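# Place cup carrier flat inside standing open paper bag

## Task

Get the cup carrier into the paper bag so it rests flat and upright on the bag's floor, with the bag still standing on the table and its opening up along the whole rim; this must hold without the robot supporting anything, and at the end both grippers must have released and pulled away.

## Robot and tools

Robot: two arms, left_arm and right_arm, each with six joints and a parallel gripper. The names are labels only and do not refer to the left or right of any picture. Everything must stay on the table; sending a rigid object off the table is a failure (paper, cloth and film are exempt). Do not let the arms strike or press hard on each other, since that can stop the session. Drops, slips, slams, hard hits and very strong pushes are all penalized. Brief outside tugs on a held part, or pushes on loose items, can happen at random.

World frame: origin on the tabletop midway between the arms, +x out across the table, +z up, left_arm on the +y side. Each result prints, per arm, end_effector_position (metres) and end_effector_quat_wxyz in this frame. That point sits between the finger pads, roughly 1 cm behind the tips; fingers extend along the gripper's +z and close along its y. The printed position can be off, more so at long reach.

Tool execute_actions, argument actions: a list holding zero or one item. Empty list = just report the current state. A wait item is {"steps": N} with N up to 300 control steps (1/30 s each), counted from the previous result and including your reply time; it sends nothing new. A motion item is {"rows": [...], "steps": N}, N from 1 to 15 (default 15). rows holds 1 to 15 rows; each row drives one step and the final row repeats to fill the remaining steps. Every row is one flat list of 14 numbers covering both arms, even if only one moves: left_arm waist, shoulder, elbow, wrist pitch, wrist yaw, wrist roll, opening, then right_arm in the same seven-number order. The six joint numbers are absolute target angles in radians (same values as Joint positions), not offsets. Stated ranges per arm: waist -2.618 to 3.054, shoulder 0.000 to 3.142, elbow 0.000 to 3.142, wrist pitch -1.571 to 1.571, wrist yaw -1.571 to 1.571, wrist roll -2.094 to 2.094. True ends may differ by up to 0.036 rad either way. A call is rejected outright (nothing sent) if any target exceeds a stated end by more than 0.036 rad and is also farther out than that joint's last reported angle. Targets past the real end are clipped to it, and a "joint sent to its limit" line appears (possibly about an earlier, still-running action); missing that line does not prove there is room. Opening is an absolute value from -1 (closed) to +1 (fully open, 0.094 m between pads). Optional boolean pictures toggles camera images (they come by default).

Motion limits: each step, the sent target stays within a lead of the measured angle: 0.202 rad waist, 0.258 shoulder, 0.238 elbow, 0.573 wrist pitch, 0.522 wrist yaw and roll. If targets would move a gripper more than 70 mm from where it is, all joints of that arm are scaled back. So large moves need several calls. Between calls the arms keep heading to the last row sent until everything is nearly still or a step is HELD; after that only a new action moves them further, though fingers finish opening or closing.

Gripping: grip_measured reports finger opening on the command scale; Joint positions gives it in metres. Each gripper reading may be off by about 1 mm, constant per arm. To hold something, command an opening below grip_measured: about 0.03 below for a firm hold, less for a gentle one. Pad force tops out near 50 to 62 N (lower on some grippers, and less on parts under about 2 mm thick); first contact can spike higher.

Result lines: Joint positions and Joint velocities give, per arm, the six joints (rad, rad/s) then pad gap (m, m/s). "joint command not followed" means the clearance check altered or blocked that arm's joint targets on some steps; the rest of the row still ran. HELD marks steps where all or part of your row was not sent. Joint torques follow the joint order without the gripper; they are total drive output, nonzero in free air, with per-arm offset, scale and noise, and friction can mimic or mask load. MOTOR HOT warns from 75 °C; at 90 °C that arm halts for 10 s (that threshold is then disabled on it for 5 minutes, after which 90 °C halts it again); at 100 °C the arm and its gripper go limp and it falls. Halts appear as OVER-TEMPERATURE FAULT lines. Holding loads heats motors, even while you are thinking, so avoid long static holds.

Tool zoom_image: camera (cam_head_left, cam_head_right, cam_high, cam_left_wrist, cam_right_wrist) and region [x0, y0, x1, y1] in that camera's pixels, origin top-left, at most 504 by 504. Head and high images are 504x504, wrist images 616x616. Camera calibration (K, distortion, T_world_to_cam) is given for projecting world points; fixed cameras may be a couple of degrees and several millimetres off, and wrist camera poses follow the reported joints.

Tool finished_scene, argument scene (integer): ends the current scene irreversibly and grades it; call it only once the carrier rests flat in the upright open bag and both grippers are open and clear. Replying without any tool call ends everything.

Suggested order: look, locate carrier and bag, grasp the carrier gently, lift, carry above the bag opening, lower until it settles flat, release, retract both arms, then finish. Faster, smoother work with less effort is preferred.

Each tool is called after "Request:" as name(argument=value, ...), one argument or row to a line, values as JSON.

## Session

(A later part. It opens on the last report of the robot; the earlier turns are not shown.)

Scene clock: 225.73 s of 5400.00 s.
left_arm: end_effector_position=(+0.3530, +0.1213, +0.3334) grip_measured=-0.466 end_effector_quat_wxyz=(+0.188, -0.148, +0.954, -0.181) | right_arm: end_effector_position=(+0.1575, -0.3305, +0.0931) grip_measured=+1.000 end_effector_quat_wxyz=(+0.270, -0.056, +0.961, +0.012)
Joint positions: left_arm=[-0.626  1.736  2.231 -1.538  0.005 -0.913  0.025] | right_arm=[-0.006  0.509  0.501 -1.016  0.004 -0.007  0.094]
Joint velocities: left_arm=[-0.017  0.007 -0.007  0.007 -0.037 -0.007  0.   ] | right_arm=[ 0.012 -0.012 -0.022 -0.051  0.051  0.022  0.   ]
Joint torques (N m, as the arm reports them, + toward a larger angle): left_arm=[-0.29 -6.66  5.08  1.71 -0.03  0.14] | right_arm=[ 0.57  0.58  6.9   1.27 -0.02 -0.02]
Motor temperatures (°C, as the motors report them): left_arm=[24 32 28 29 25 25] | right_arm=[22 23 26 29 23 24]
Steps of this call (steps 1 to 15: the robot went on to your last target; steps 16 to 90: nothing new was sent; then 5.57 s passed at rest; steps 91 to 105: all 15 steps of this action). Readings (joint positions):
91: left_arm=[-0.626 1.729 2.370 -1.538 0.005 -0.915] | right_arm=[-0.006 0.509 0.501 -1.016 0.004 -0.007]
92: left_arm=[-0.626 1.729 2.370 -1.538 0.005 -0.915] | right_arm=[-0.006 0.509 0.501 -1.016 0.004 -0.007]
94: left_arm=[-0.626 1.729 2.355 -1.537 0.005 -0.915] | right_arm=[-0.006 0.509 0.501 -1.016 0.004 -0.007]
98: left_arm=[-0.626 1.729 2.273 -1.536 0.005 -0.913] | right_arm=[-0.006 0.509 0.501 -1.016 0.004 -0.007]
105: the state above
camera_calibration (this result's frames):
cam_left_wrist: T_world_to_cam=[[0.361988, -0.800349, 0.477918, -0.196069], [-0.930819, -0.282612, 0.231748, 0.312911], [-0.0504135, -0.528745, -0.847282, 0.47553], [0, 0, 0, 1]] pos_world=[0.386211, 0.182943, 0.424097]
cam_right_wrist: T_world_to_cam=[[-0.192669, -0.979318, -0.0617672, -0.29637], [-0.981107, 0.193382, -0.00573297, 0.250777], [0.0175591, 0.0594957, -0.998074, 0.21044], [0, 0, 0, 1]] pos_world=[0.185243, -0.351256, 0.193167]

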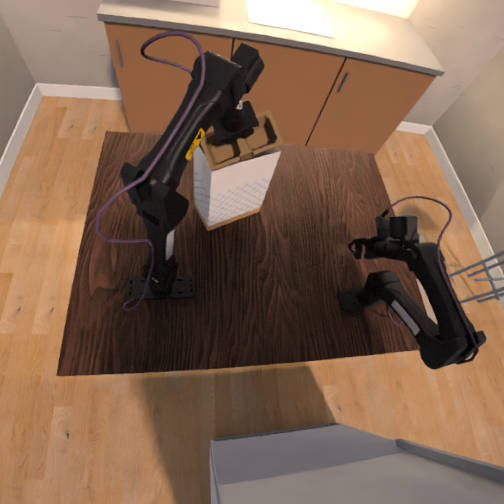

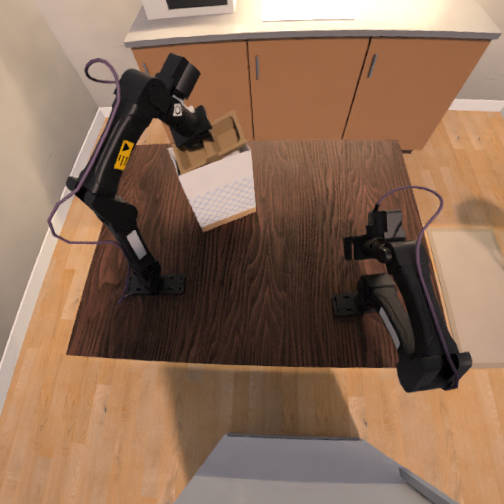

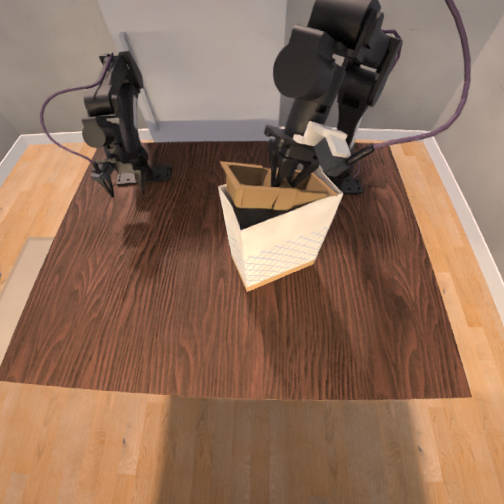

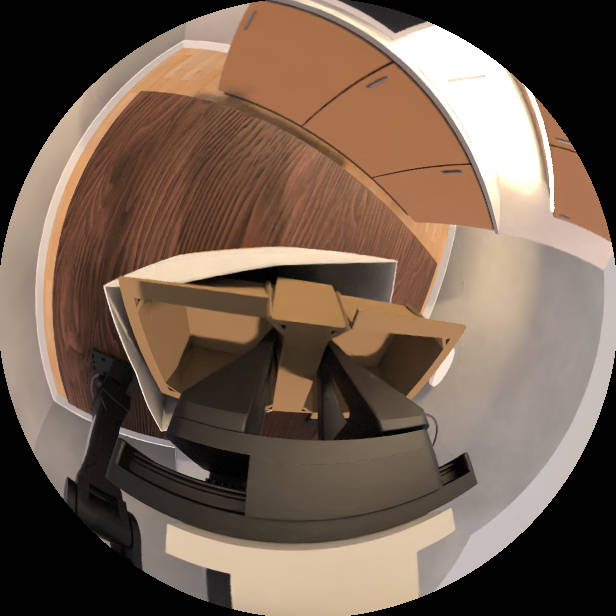

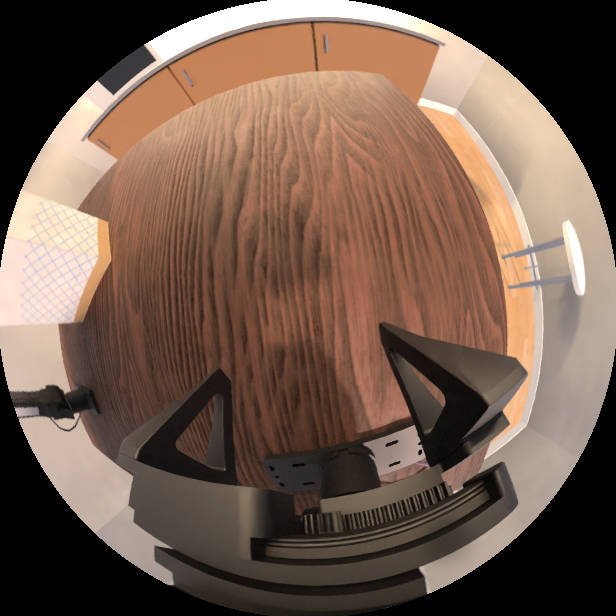

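Request:
execute_actions(
  actions=[
    {"rows":[[-0.61,1.73,2.23,-1.54,0,-1.06,-0.51,0,0.5,0.5,-1.0,0,0,1],[-0.61,1.73,2.23,-1.54,0,-1.06,-0.51,0,0.5,0.5,-1.0,0,0,1],[-0.61,1.73,2.23,-1.54,0,-1.06,-0.51,0,0.5,0.5,-1.0,0,0,1],[-0.61,1.73,2.23,-1.54,0,-1.06,-0.51,0,0.5,0.5,-1.0,0,0,1],[-0.61,1.73,2.23,-1.54,0,-1.06,-0.51,0,0.5,0.5,-1.0,0,0,1],[-0.61,1.73,2.23,-1.54,0,-1.06,-0.51,0,0.5,0.5,-1.0,0,0,1],[-0.61,1.73,2.2,-1.54,0,-1.06,-0.51,0,0.5,0.5,-1.0,0,0,1],[-0.61,1.73,2.17,-1.54,0,-1.06,-0.51,0,0.5,0.5,-1.0,0,0,1],[-0.61,1.73,2.14,-1.54,0,-1.06,-0.51,0,0.5,0.5,-1.0,0,0,1]]},
  ],
)

Scene clock: 236.13 s of 5400.00 s.
left_arm: end_effector_position=(+0.3508, +0.1257, +0.3087) grip_measured=-0.466 end_effector_quat_wxyz=(+0.150, -0.217, +0.950, -0.165) | right_arm: end_effector_position=(+0.1575, -0.3305, +0.0931) grip_measured=+1.000 end_effector_quat_wxyz=(+0.270, -0.056, +0.961, +0.012)
Joint positions: left_arm=[-0.62   1.736  2.151 -1.536  0.005 -1.047  0.025] | right_arm=[-0.006  0.509  0.501 -1.016  0.004 -0.007  0.094]
Joint velocities: left_arm=[ 0.002 -0.017  0.012 -0.022 -0.037 -0.022  0.   ] | right_arm=[ 0.007 -0.007  0.002  0.022 -0.051 -0.022  0.   ]
Joint torques (N m, as the arm reports them, + toward a larger angle): left_arm=[ 0.53 -6.96  5.24  1.52 -0.02 -0.08] | right_arm=[ 0.35  0.62  6.81  1.27 -0.05  0.05]
Motor temperatures (°C, as the motors report them): left_arm=[24 33 28 29 25 25] | right_arm=[22 23 26 29 23 24]
Steps of this call (steps 1 to 15: the robot went on to your last target; steps 16 to 90: nothing new was sent; then 6.90 s passed at rest; steps 91 to 105: all 15 steps of this action). Readings (joint positions):
91: left_arm=[-0.626 1.736 2.231 -1.538 0.005 -0.936] | right_arm=[-0.006 0.509 0.501 -1.016 0.004 -0.007]
92: left_arm=[-0.624 1.736 2.231 -1.538 0.005 -0.960] | right_arm=[-0.006 0.509 0.501 -1.016 0.004 -0.007]
94: left_arm=[-0.621 1.736 2.231 -1.538 0.005 -0.993] | right_arm=[-0.006 0.509 0.501 -1.016 0.004 -0.007]
98: left_arm=[-0.620 1.736 2.223 -1.535 0.005 -1.028] | right_arm=[-0.006 0.509 0.501 -1.016 0.004 -0.007]
105: the state above
camera_calibration (this result's frames):
cam_left_wrist: T_world_to_cam=[[0.504787, -0.742857, 0.43972, -0.225461], [-0.860519, -0.392582, 0.324632, 0.278322], [-0.0685287, -0.542258, -0.837413, 0.461872], [0, 0, 0, 1]] pos_world=[0.384962, 0.192232, 0.395565]
cam_right_wrist: T_world_to_cam=[[-0.192669, -0.979318, -0.0617672, -0.29637], [-0.981107, 0.193382, -0.00573297, 0.250777], [0.0175591, 0.0594957, -0.998074, 0.21044], [0, 0, 0, 1]] pos_world=[0.185243, -0.351256, 0.193167]

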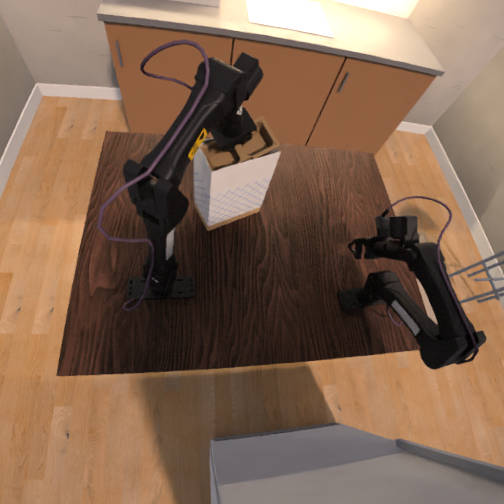

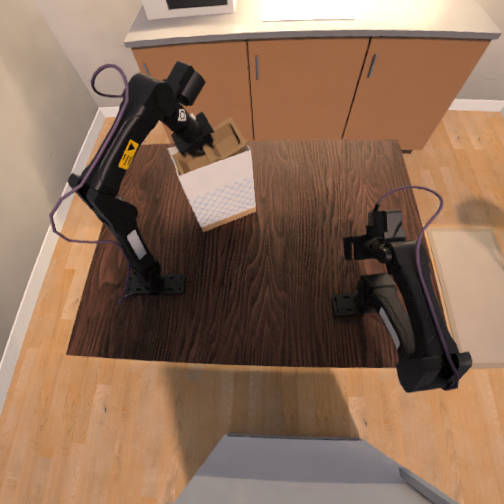

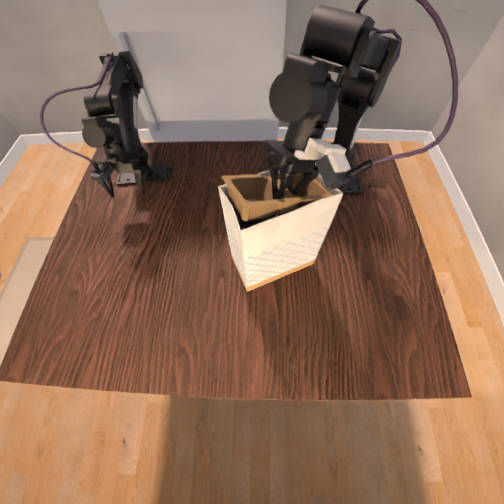

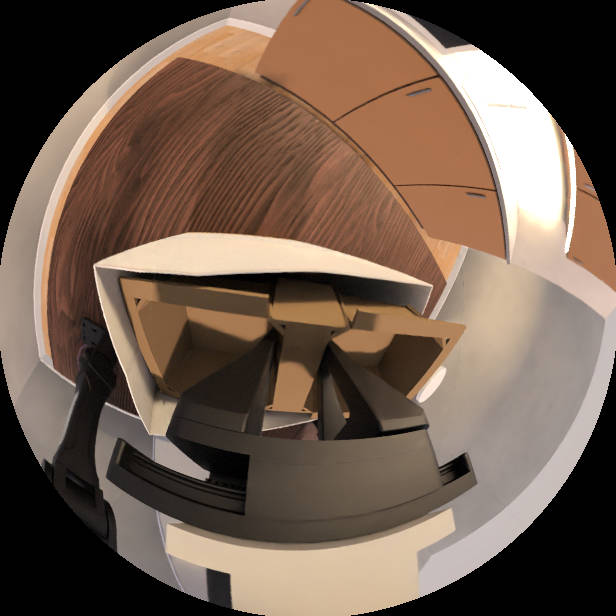

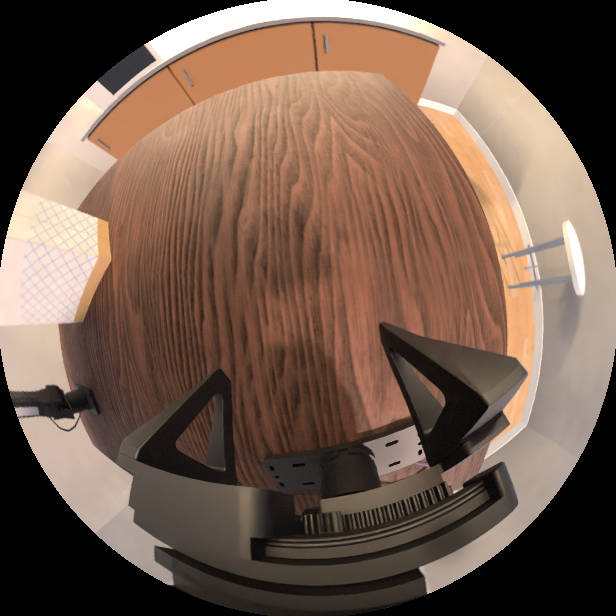

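Request:
execute_actions(
  actions=[
    {"rows":[[-0.56,1.73,2.15,-1.54,0,-1.02,-0.51,0,0.5,0.5,-1.0,0,0,1],[-0.56,1.73,2.15,-1.54,0,-1.02,-0.51,0,0.5,0.5,-1.0,0,0,1],[-0.56,1.73,2.15,-1.54,0,-1.02,-0.51,0,0.5,0.5,-1.0,0,0,1],[-0.56,1.73,2.15,-1.54,0,-1.02,-0.51,0,0.5,0.5,-1.0,0,0,1],[-0.56,1.73,2.15,-1.54,0,-1.02,-0.51,0,0.5,0.5,-1.0,0,0,1],[-0.56,1.73,2.15,-1.54,0,-1.02,-0.51,0,0.5,0.5,-1.0,0,0,1],[-0.56,1.74,2.12,-1.54,0,-1.02,-0.51,0,0.5,0.5,-1.0,0,0,1],[-0.56,1.74,2.09,-1.54,0,-1.02,-0.51,0,0.5,0.5,-1.0,0,0,1],[-0.56,1.75,2.06,-1.54,0,-1.02,-0.51,0,0.5,0.5,-1.0,0,0,1],[-0.56,1.75,2.03,-1.54,0,-1.02,-0.51,0,0.5,0.5,-1.0,0,0,1]]},
  ],
)

Scene clock: 244.73 s of 5400.00 s.
left_arm: end_effector_position=(+0.3568, +0.1467, +0.2683) grip_measured=-0.466 end_effector_quat_wxyz=(+0.110, -0.241, +0.957, -0.115) | right_arm: end_effector_position=(+0.1575, -0.3305, +0.0931) grip_measured=+1.000 end_effector_quat_wxyz=(+0.270, -0.056, +0.961, +0.012)
Joint positions: left_arm=[-0.562  1.757  2.041 -1.535  0.006 -1.034  0.025] | right_arm=[-0.006  0.509  0.501 -1.016  0.004 -0.007  0.094]
Joint velocities: left_arm=[-0.017  0.081 -0.071 -0.066 -0.051 -0.007  0.   ] | right_arm=[-0.002 -0.002 -0.002 -0.095 -0.037 -0.022  0.   ]
Joint torques (N m, as the arm reports them, + toward a larger angle): left_arm=[ 0.15 -7.69  5.93  1.18 -0.04  0.16] | right_arm=[ 0.42  0.43  7.    1.25 -0.04  0.06]
Motor temperatures (°C, as the motors report them): left_arm=[24 33 27 29 25 25] | right_arm=[22 23 26 29 23 24]
Steps of this call (steps 1 to 15: the robot went on to your last target; steps 16 to 90: nothing new was sent; then 5.10 s passed at rest; steps 91 to 105: all 15 steps of this action). Readings (joint positions):
91: left_arm=[-0.614 1.736 2.151 -1.536 0.008 -1.048] | right_arm=[-0.006 0.509 0.501 -1.016 0.004 -0.007]
92: left_arm=[-0.603 1.736 2.151 -1.536 0.010 -1.045] | right_arm=[-0.006 0.509 0.501 -1.016 0.004 -0.007]
94: left_arm=[-0.578 1.736 2.151 -1.536 0.009 -1.041] | right_arm=[-0.006 0.509 0.501 -1.016 0.004 -0.007]
98: left_arm=[-0.562 1.736 2.144 -1.534 0.006 -1.037] | right_arm=[-0.006 0.509 0.501 -1.016 0.004 -0.007]
105: the state above
camera_calibration (this result's frames):
cam_left_wrist: T_world_to_cam=[[0.578996, -0.746866, 0.32704, -0.190831], [-0.803734, -0.455422, 0.382886, 0.278146], [-0.137024, -0.484543, -0.863969, 0.462879], [0, 0, 0, 1]] pos_world=[0.397471, 0.208434, 0.355824]
cam_right_wrist: T_world_to_cam=[[-0.192669, -0.979318, -0.0617672, -0.29637], [-0.981107, 0.193382, -0.00573297, 0.250777], [0.0175591, 0.0594957, -0.998074, 0.21044], [0, 0, 0, 1]] pos_world=[0.185243, -0.351256, 0.193167]

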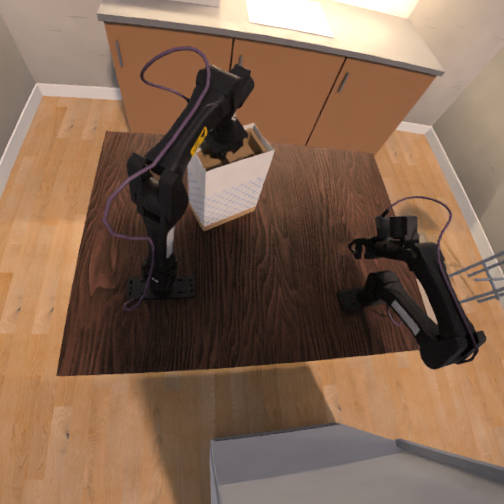

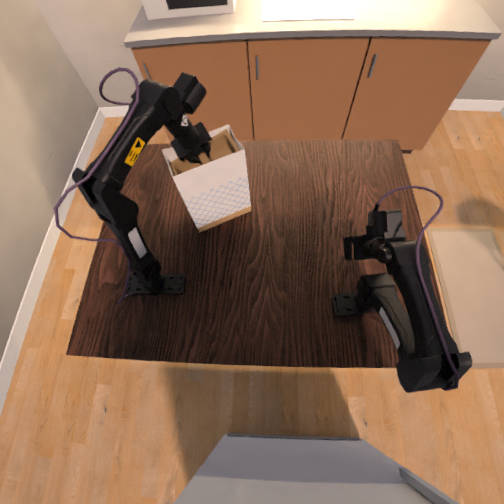

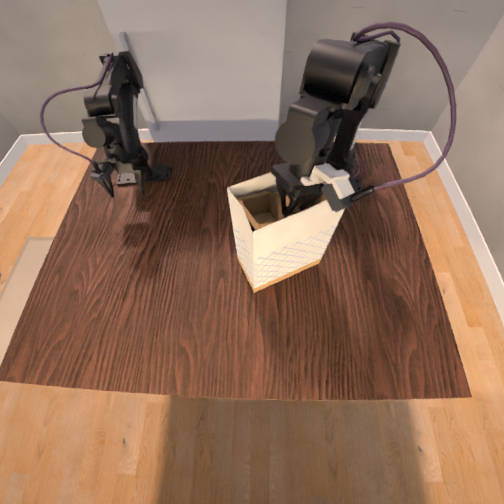

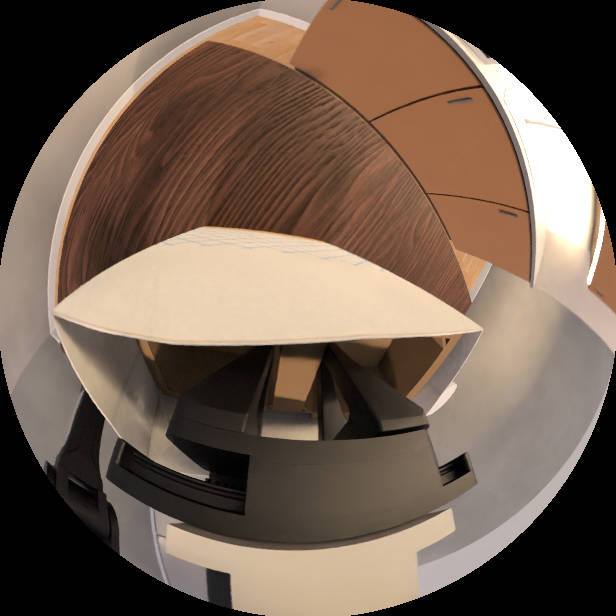

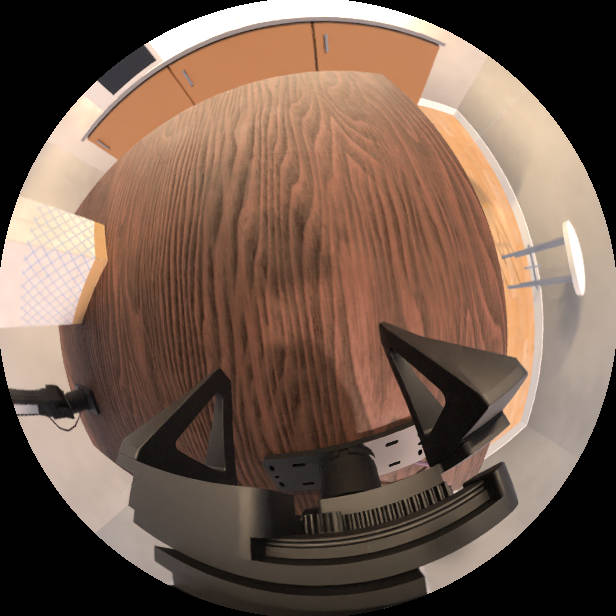

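Request:
execute_actions(
  actions=[
    {"rows":[[-0.56,1.74,2.0,-1.54,0,-1.02,-0.51,0,0.5,0.5,-1.0,0,0,1],[-0.56,1.73,1.97,-1.54,0,-1.02,-0.51,0,0.5,0.5,-1.0,0,0,1],[-0.56,1.72,1.94,-1.54,0,-1.02,-0.51,0,0.5,0.5,-1.0,0,0,1],[-0.56,1.71,1.91,-1.54,0,-1.02,-0.51,0,0.5,0.5,-1.0,0,0,1]]},
  ],
)

Request:
execute_actions(
  actions=[
    {"rows":[[-0.56,1.71,1.91,-1.54,0,-1.02,0.1,0,0.5,0.5,-1.0,0,0,1]]},
  ],
)

Scene clock: 250.97 s of 5400.00 s.
left_arm: end_effector_position=(+0.3416, +0.1558, +0.2405) grip_measured=-0.466 end_effector_quat_wxyz=(+0.075, -0.242, +0.964, -0.080) | right_arm: end_effector_position=(+0.1575, -0.3305, +0.0931) grip_measured=+1.000 end_effector_quat_wxyz=(+0.270, -0.056, +0.961, +0.012)
Joint positions: left_arm=[-0.562  1.737  1.922 -1.536  0.006 -1.032  0.025] | right_arm=[-0.006  0.509  0.501 -1.016  0.004 -0.007  0.094]
Joint velocities: left_arm=[ 0.007  0.007  0.012 -0.022 -0.022  0.022 -0.   ] | right_arm=[-0.017  0.002  0.002 -0.007 -0.051  0.007  0.   ]
Joint torques (N m, as the arm reports them, + toward a larger angle): left_arm=[ 0.1  -8.87  5.52  1.11 -0.02  0.13] | right_arm=[ 0.39  0.51  7.01  1.26 -0.03  0.02]
Motor temperatures (°C, as the motors report them): left_arm=[24 34 27 29 25 25] | right_arm=[22 23 26 29 23 24]
Steps of this call (steps 1 to 15: the robot went on to your last target; steps 16 to 90: nothing new was sent; then 2.73 s passed at rest; steps 91 to 105: all 15 steps of this action). Readings (joint positions):
91: left_arm=[-0.562 1.759 2.036 -1.535 0.006 -1.032] | right_arm=[-0.006 0.509 0.501 -1.016 0.004 -0.007]
92: left_arm=[-0.562 1.755 2.024 -1.533 0.006 -1.032] | right_arm=[-0.006 0.509 0.501 -1.016 0.004 -0.007]
94: left_arm=[-0.562 1.743 1.977 -1.531 0.006 -1.032] | right_arm=[-0.006 0.509 0.501 -1.016 0.004 -0.007]
98: left_arm=[-0.562 1.737 1.924 -1.536 0.006 -1.032] | right_arm=[-0.006 0.509 0.501 -1.016 0.004 -0.007]
105: the state above
camera_calibration (this result's frames):
cam_left_wrist: T_world_to_cam=[[0.601749, -0.762581, 0.23742, -0.149898], [-0.769989, -0.474938, 0.426088, 0.261854], [-0.212166, -0.439209, -0.872972, 0.461935], [0, 0, 0, 1]] pos_world=[0.389833, 0.212941, 0.327273]
cam_right_wrist: T_world_to_cam=[[-0.192669, -0.979318, -0.0617672, -0.29637], [-0.981107, 0.193382, -0.00573297, 0.250777], [0.0175591, 0.0594957, -0.998074, 0.21044], [0, 0, 0, 1]] pos_world=[0.185243, -0.351256, 0.193167]

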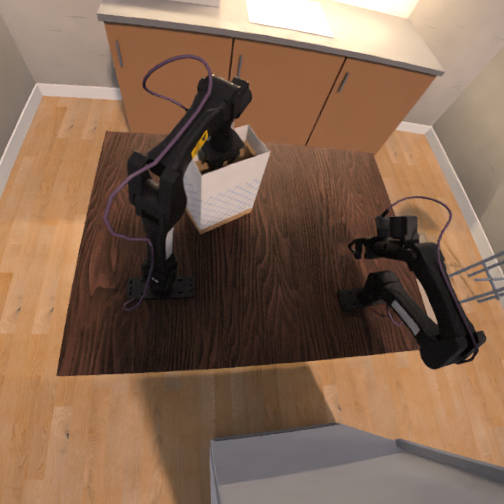

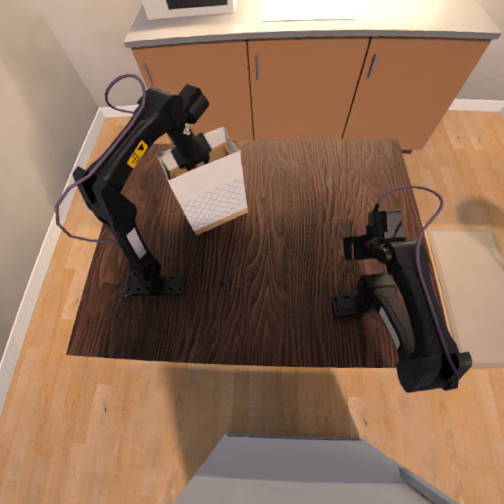

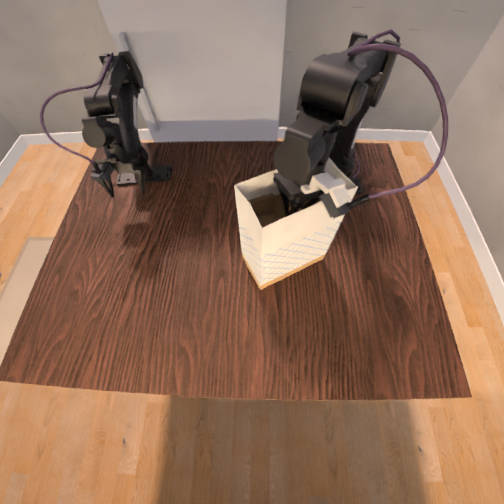

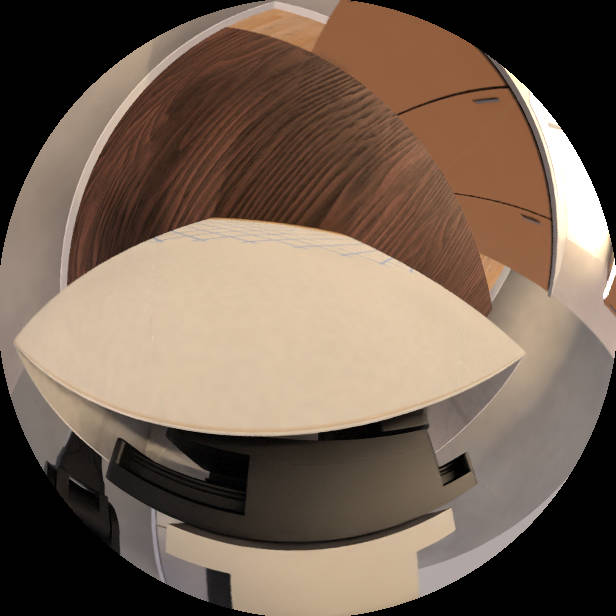

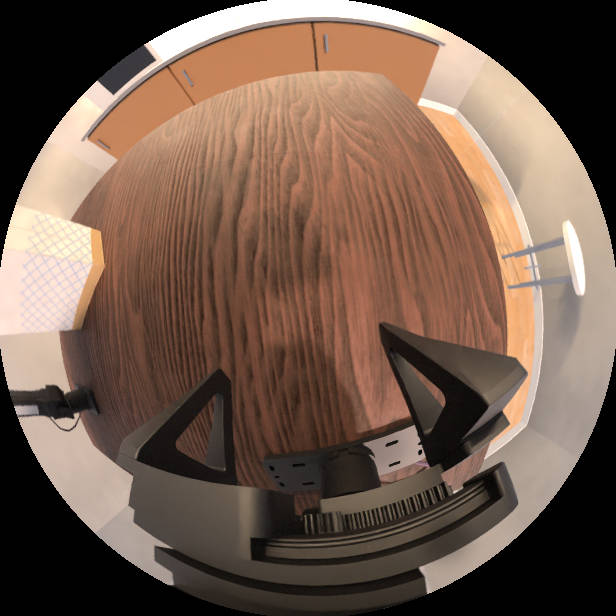

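Scene clock: 251.47 s of 5400.00 s.
left_arm: end_effector_position=(+0.3416, +0.1558, +0.2405) grip_measured=+0.098 end_effector_quat_wxyz=(+0.075, -0.242, +0.964, -0.079) | right_arm: end_effector_position=(+0.1575, -0.3305, +0.0931) grip_measured=+1.000 end_effector_quat_wxyz=(+0.270, -0.056, +0.961, +0.012)
Joint positions: left_arm=[-0.562  1.737  1.922 -1.536  0.006 -1.032  0.052] | right_arm=[-0.006  0.509  0.501 -1.016  0.004 -0.007  0.094]
Joint velocities: left_arm=[ 0.002  0.002 -0.007 -0.037 -0.037  0.066  0.   ] | right_arm=[-0.007  0.022 -0.002 -0.007  0.007 -0.022  0.   ]
Joint torques (N m, as the arm reports them, + toward a larger angle): left_arm=[ 0.11 -8.77  5.56  1.04 -0.04  0.12] | right_arm=[ 0.62  0.41  7.04  1.29 -0.02  0.05]
Motor temperatures (°C, as the motors report them): left_arm=[24 34 27 29 25 25] | right_arm=[22 23 26 29 23 24]
Steps of this call (steps 1 to 15: all 15 steps of this action). Readings (joint positions):
1: left_arm=[-0.562 1.737 1.922 -1.536 0.006 -1.032] | right_arm=[-0.006 0.509 0.501 -1.016 0.004 -0.007]
2: left_arm=[-0.562 1.737 1.922 -1.536 0.006 -1.032] | right_arm=[-0.006 0.509 0.501 -1.016 0.004 -0.007]
4: left_arm=[-0.562 1.737 1.922 -1.536 0.006 -1.032] | right_arm=[-0.006 0.509 0.501 -1.016 0.004 -0.007]
8: left_arm=[-0.562 1.737 1.922 -1.536 0.006 -1.032] | right_arm=[-0.006 0.509 0.501 -1.016 0.004 -0.007]
15: the state above
camera_calibration (this result's frames):
cam_left_wrist: T_world_to_cam=[[0.601455, -0.762821, 0.237394, -0.149754], [-0.770185, -0.474681, 0.42602, 0.261897], [-0.212291, -0.439069, -0.873012, 0.461966], [0, 0, 0, 1]] pos_world=[0.38985, 0.212917, 0.327279]
cam_right_wrist: T_world_to_cam=[[-0.192669, -0.979318, -0.0617672, -0.29637], [-0.981107, 0.193382, -0.00573297, 0.250777], [0.0175591, 0.0594957, -0.998074, 0.21044], [0, 0, 0, 1]] pos_world=[0.185243, -0.351256, 0.193167]

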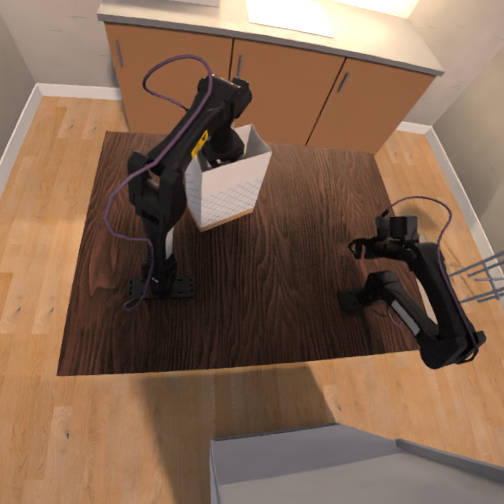

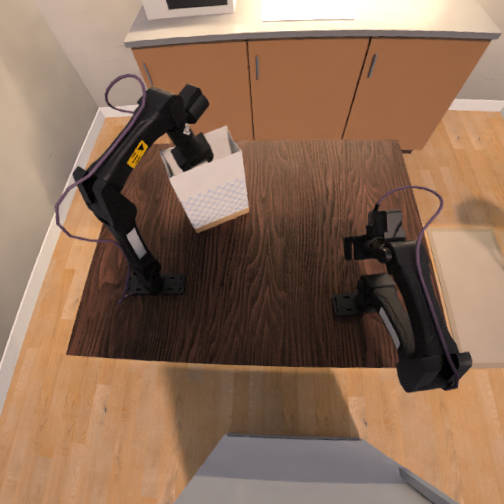

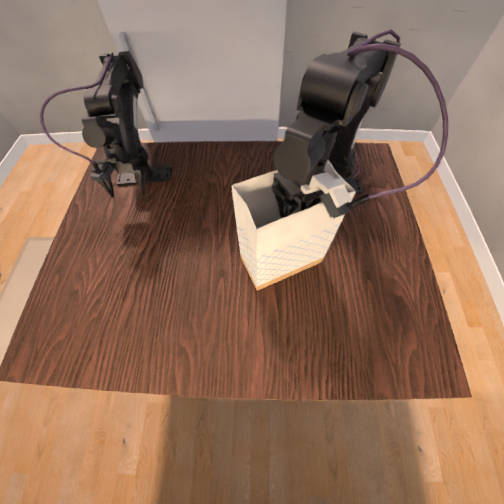

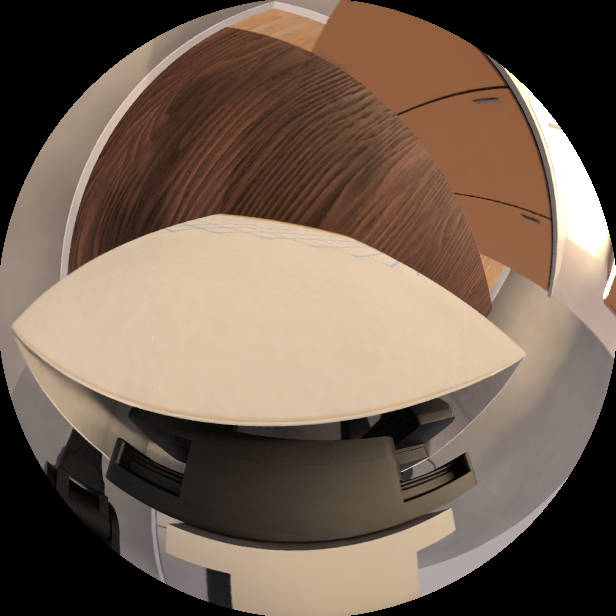

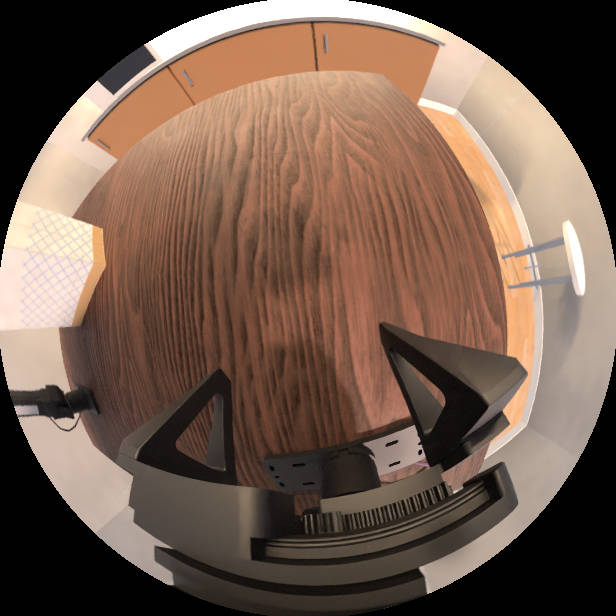

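Dropped. Retract, closing the fingers, and look inside.

Request:
execute_actions(
  actions=[
    {"rows":[[-0.56,1.73,1.97,-1.54,0,-1.02,-0.4,0,0.5,0.5,-1.0,0,0,1],[-0.56,1.74,2.03,-1.54,0,-1.02,-0.4,0,0.5,0.5,-1.0,0,0,1],[-0.56,1.75,2.09,-1.54,0,-1.02,-0.4,0,0.5,0.5,-1.0,0,0,1],[-0.56,1.75,2.15,-1.54,0,-1.02,-0.4,0,0.5,0.5,-1.0,0,0,1],[-0.56,1.75,2.21,-1.54,0,-1.02,-0.4,0,0.5,0.5,-1.0,0,0,1],[-0.56,1.75,2.27,-1.54,0,-1.02,-0.4,0,0.5,0.5,-1.0,0,0,1],[-0.56,1.75,2.33,-1.54,0,-1.02,-0.4,0,0.5,0.5,-1.0,0,0,1],[-0.56,1.75,2.4,-1.54,0,-1.02,-0.4,0,0.5,0.5,-1.0,0,0,1]]},
  ],
)

Scene clock: 264.10 s of 5400.00 s.
left_arm: end_effector_position=(+0.3701, +0.1387, +0.3869) grip_measured=-0.398 end_effector_quat_wxyz=(+0.242, -0.228, +0.911, -0.246) | right_arm: end_effector_position=(+0.1575, -0.3305, +0.0931) grip_measured=+1.000 end_effector_quat_wxyz=(+0.270, -0.056, +0.961, +0.012)
Joint positions: left_arm=[-0.562  1.732  2.388 -1.523  0.006 -1.032  0.028] | right_arm=[-0.006  0.509  0.501 -1.016  0.004 -0.007  0.094]
Joint velocities: left_arm=[-0.022  0.007 -0.002 -0.037  0.081  0.037 -0.   ] | right_arm=[-0.022  0.002 -0.002 -0.007  0.007 -0.022  0.   ]
Joint torques (N m, as the arm reports them, + toward a larger angle): left_arm=[ 0.11 -4.87  6.62  1.89 -0.01  0.13] | right_arm=[ 0.44  0.34  6.88  1.29 -0.05  0.09]
Motor temperatures (°C, as the motors report them): left_arm=[24 36 27 28 25 25] | right_arm=[22 23 26 30 23 24]
Steps of this call (steps 1 to 15: the robot went on to your last target; steps 16 to 90: nothing new was sent; then 9.13 s passed at rest; steps 91 to 105: all 15 steps of this action). Readings (joint positions):
91: left_arm=[-0.562 1.737 1.924 -1.537 0.006 -1.032] | right_arm=[-0.006 0.509 0.501 -1.016 0.004 -0.007]
92: left_arm=[-0.562 1.741 1.939 -1.541 0.006 -1.032] | right_arm=[-0.006 0.509 0.501 -1.016 0.004 -0.007]
94: left_arm=[-0.562 1.758 2.017 -1.548 0.006 -1.032] | right_arm=[-0.006 0.509 0.501 -1.016 0.004 -0.007]
98: left_arm=[-0.562 1.773 2.255 -1.542 0.006 -1.032] | right_arm=[-0.006 0.509 0.501 -1.016 0.004 -0.007]
105: the state above
camera_calibration (this result's frames):
cam_left_wrist: T_world_to_cam=[[0.416758, -0.652198, 0.633207, -0.31474], [-0.899312, -0.397341, 0.182642, 0.344587], [0.13248, -0.645568, -0.752124, 0.442581], [0, 0, 0, 1]] pos_world=[0.382428, 0.217362, 0.469235]
cam_right_wrist: T_world_to_cam=[[-0.192669, -0.979318, -0.0617672, -0.29637], [-0.981107, 0.193382, -0.00573297, 0.250777], [0.0175591, 0.0594957, -0.998074, 0.21044], [0, 0, 0, 1]] pos_world=[0.185243, -0.351256, 0.193167]

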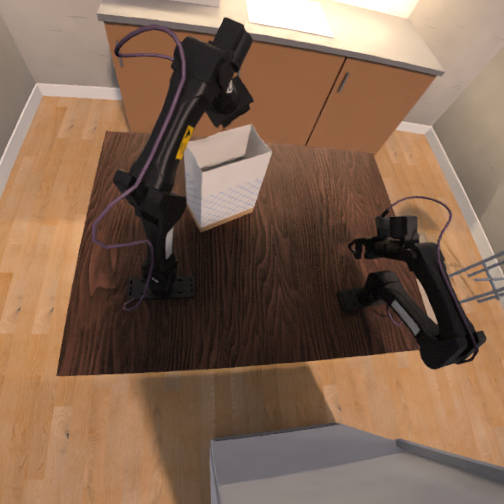

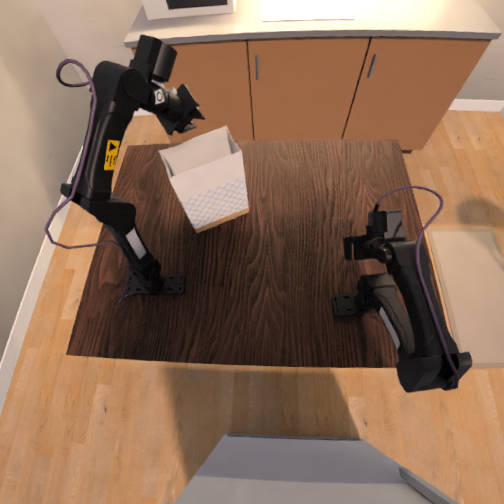

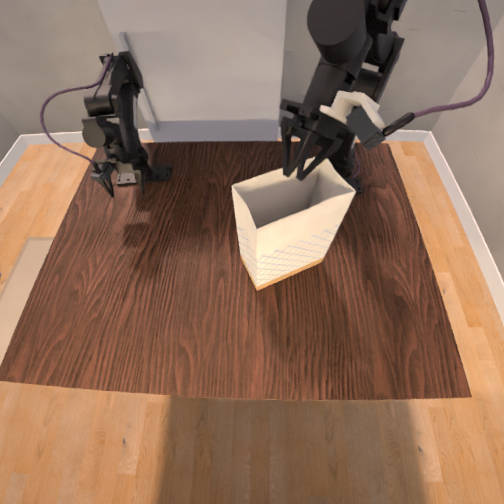

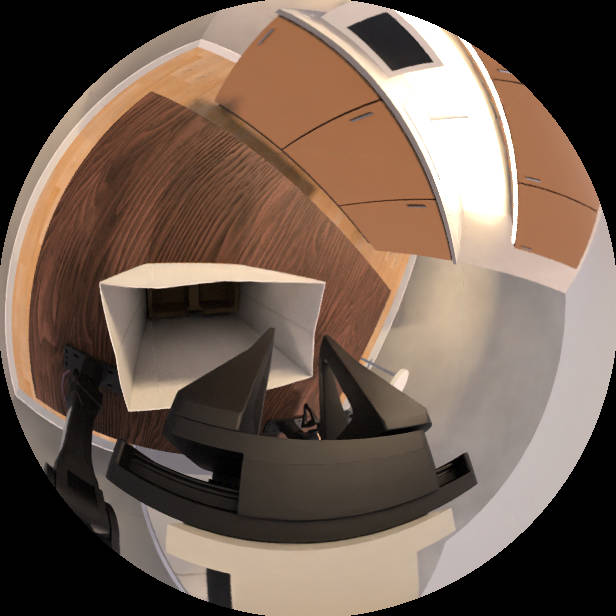

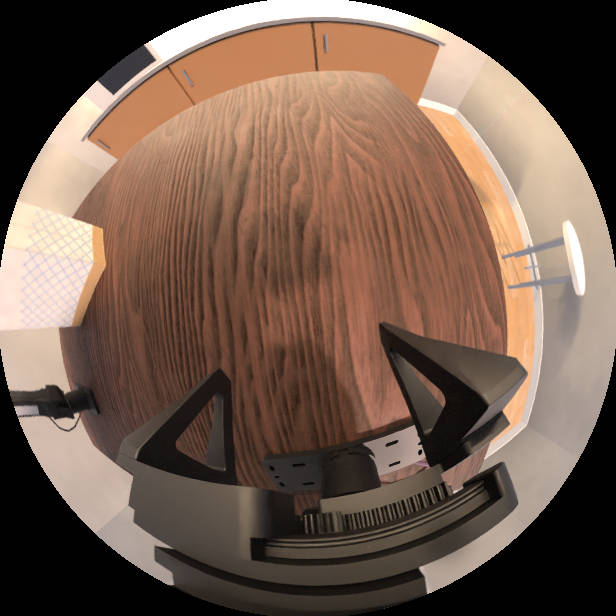

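Request:
zoom_image(
  camera="cam_left_wrist",
  region=[90,250,340,420],
)

Region (90, 250, 340, 420) of cam_left_wrist's 616x616 image, scaled by 2.016, with more detail than that image has; it fills the top 343 rows of this view, and the rest is white.

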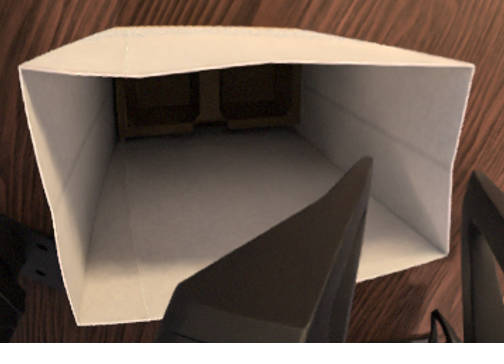

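Flat and upright; the hand is clear above.

Request:
finished_scene(
  scene=1,
)

The scene is finished: the task was done.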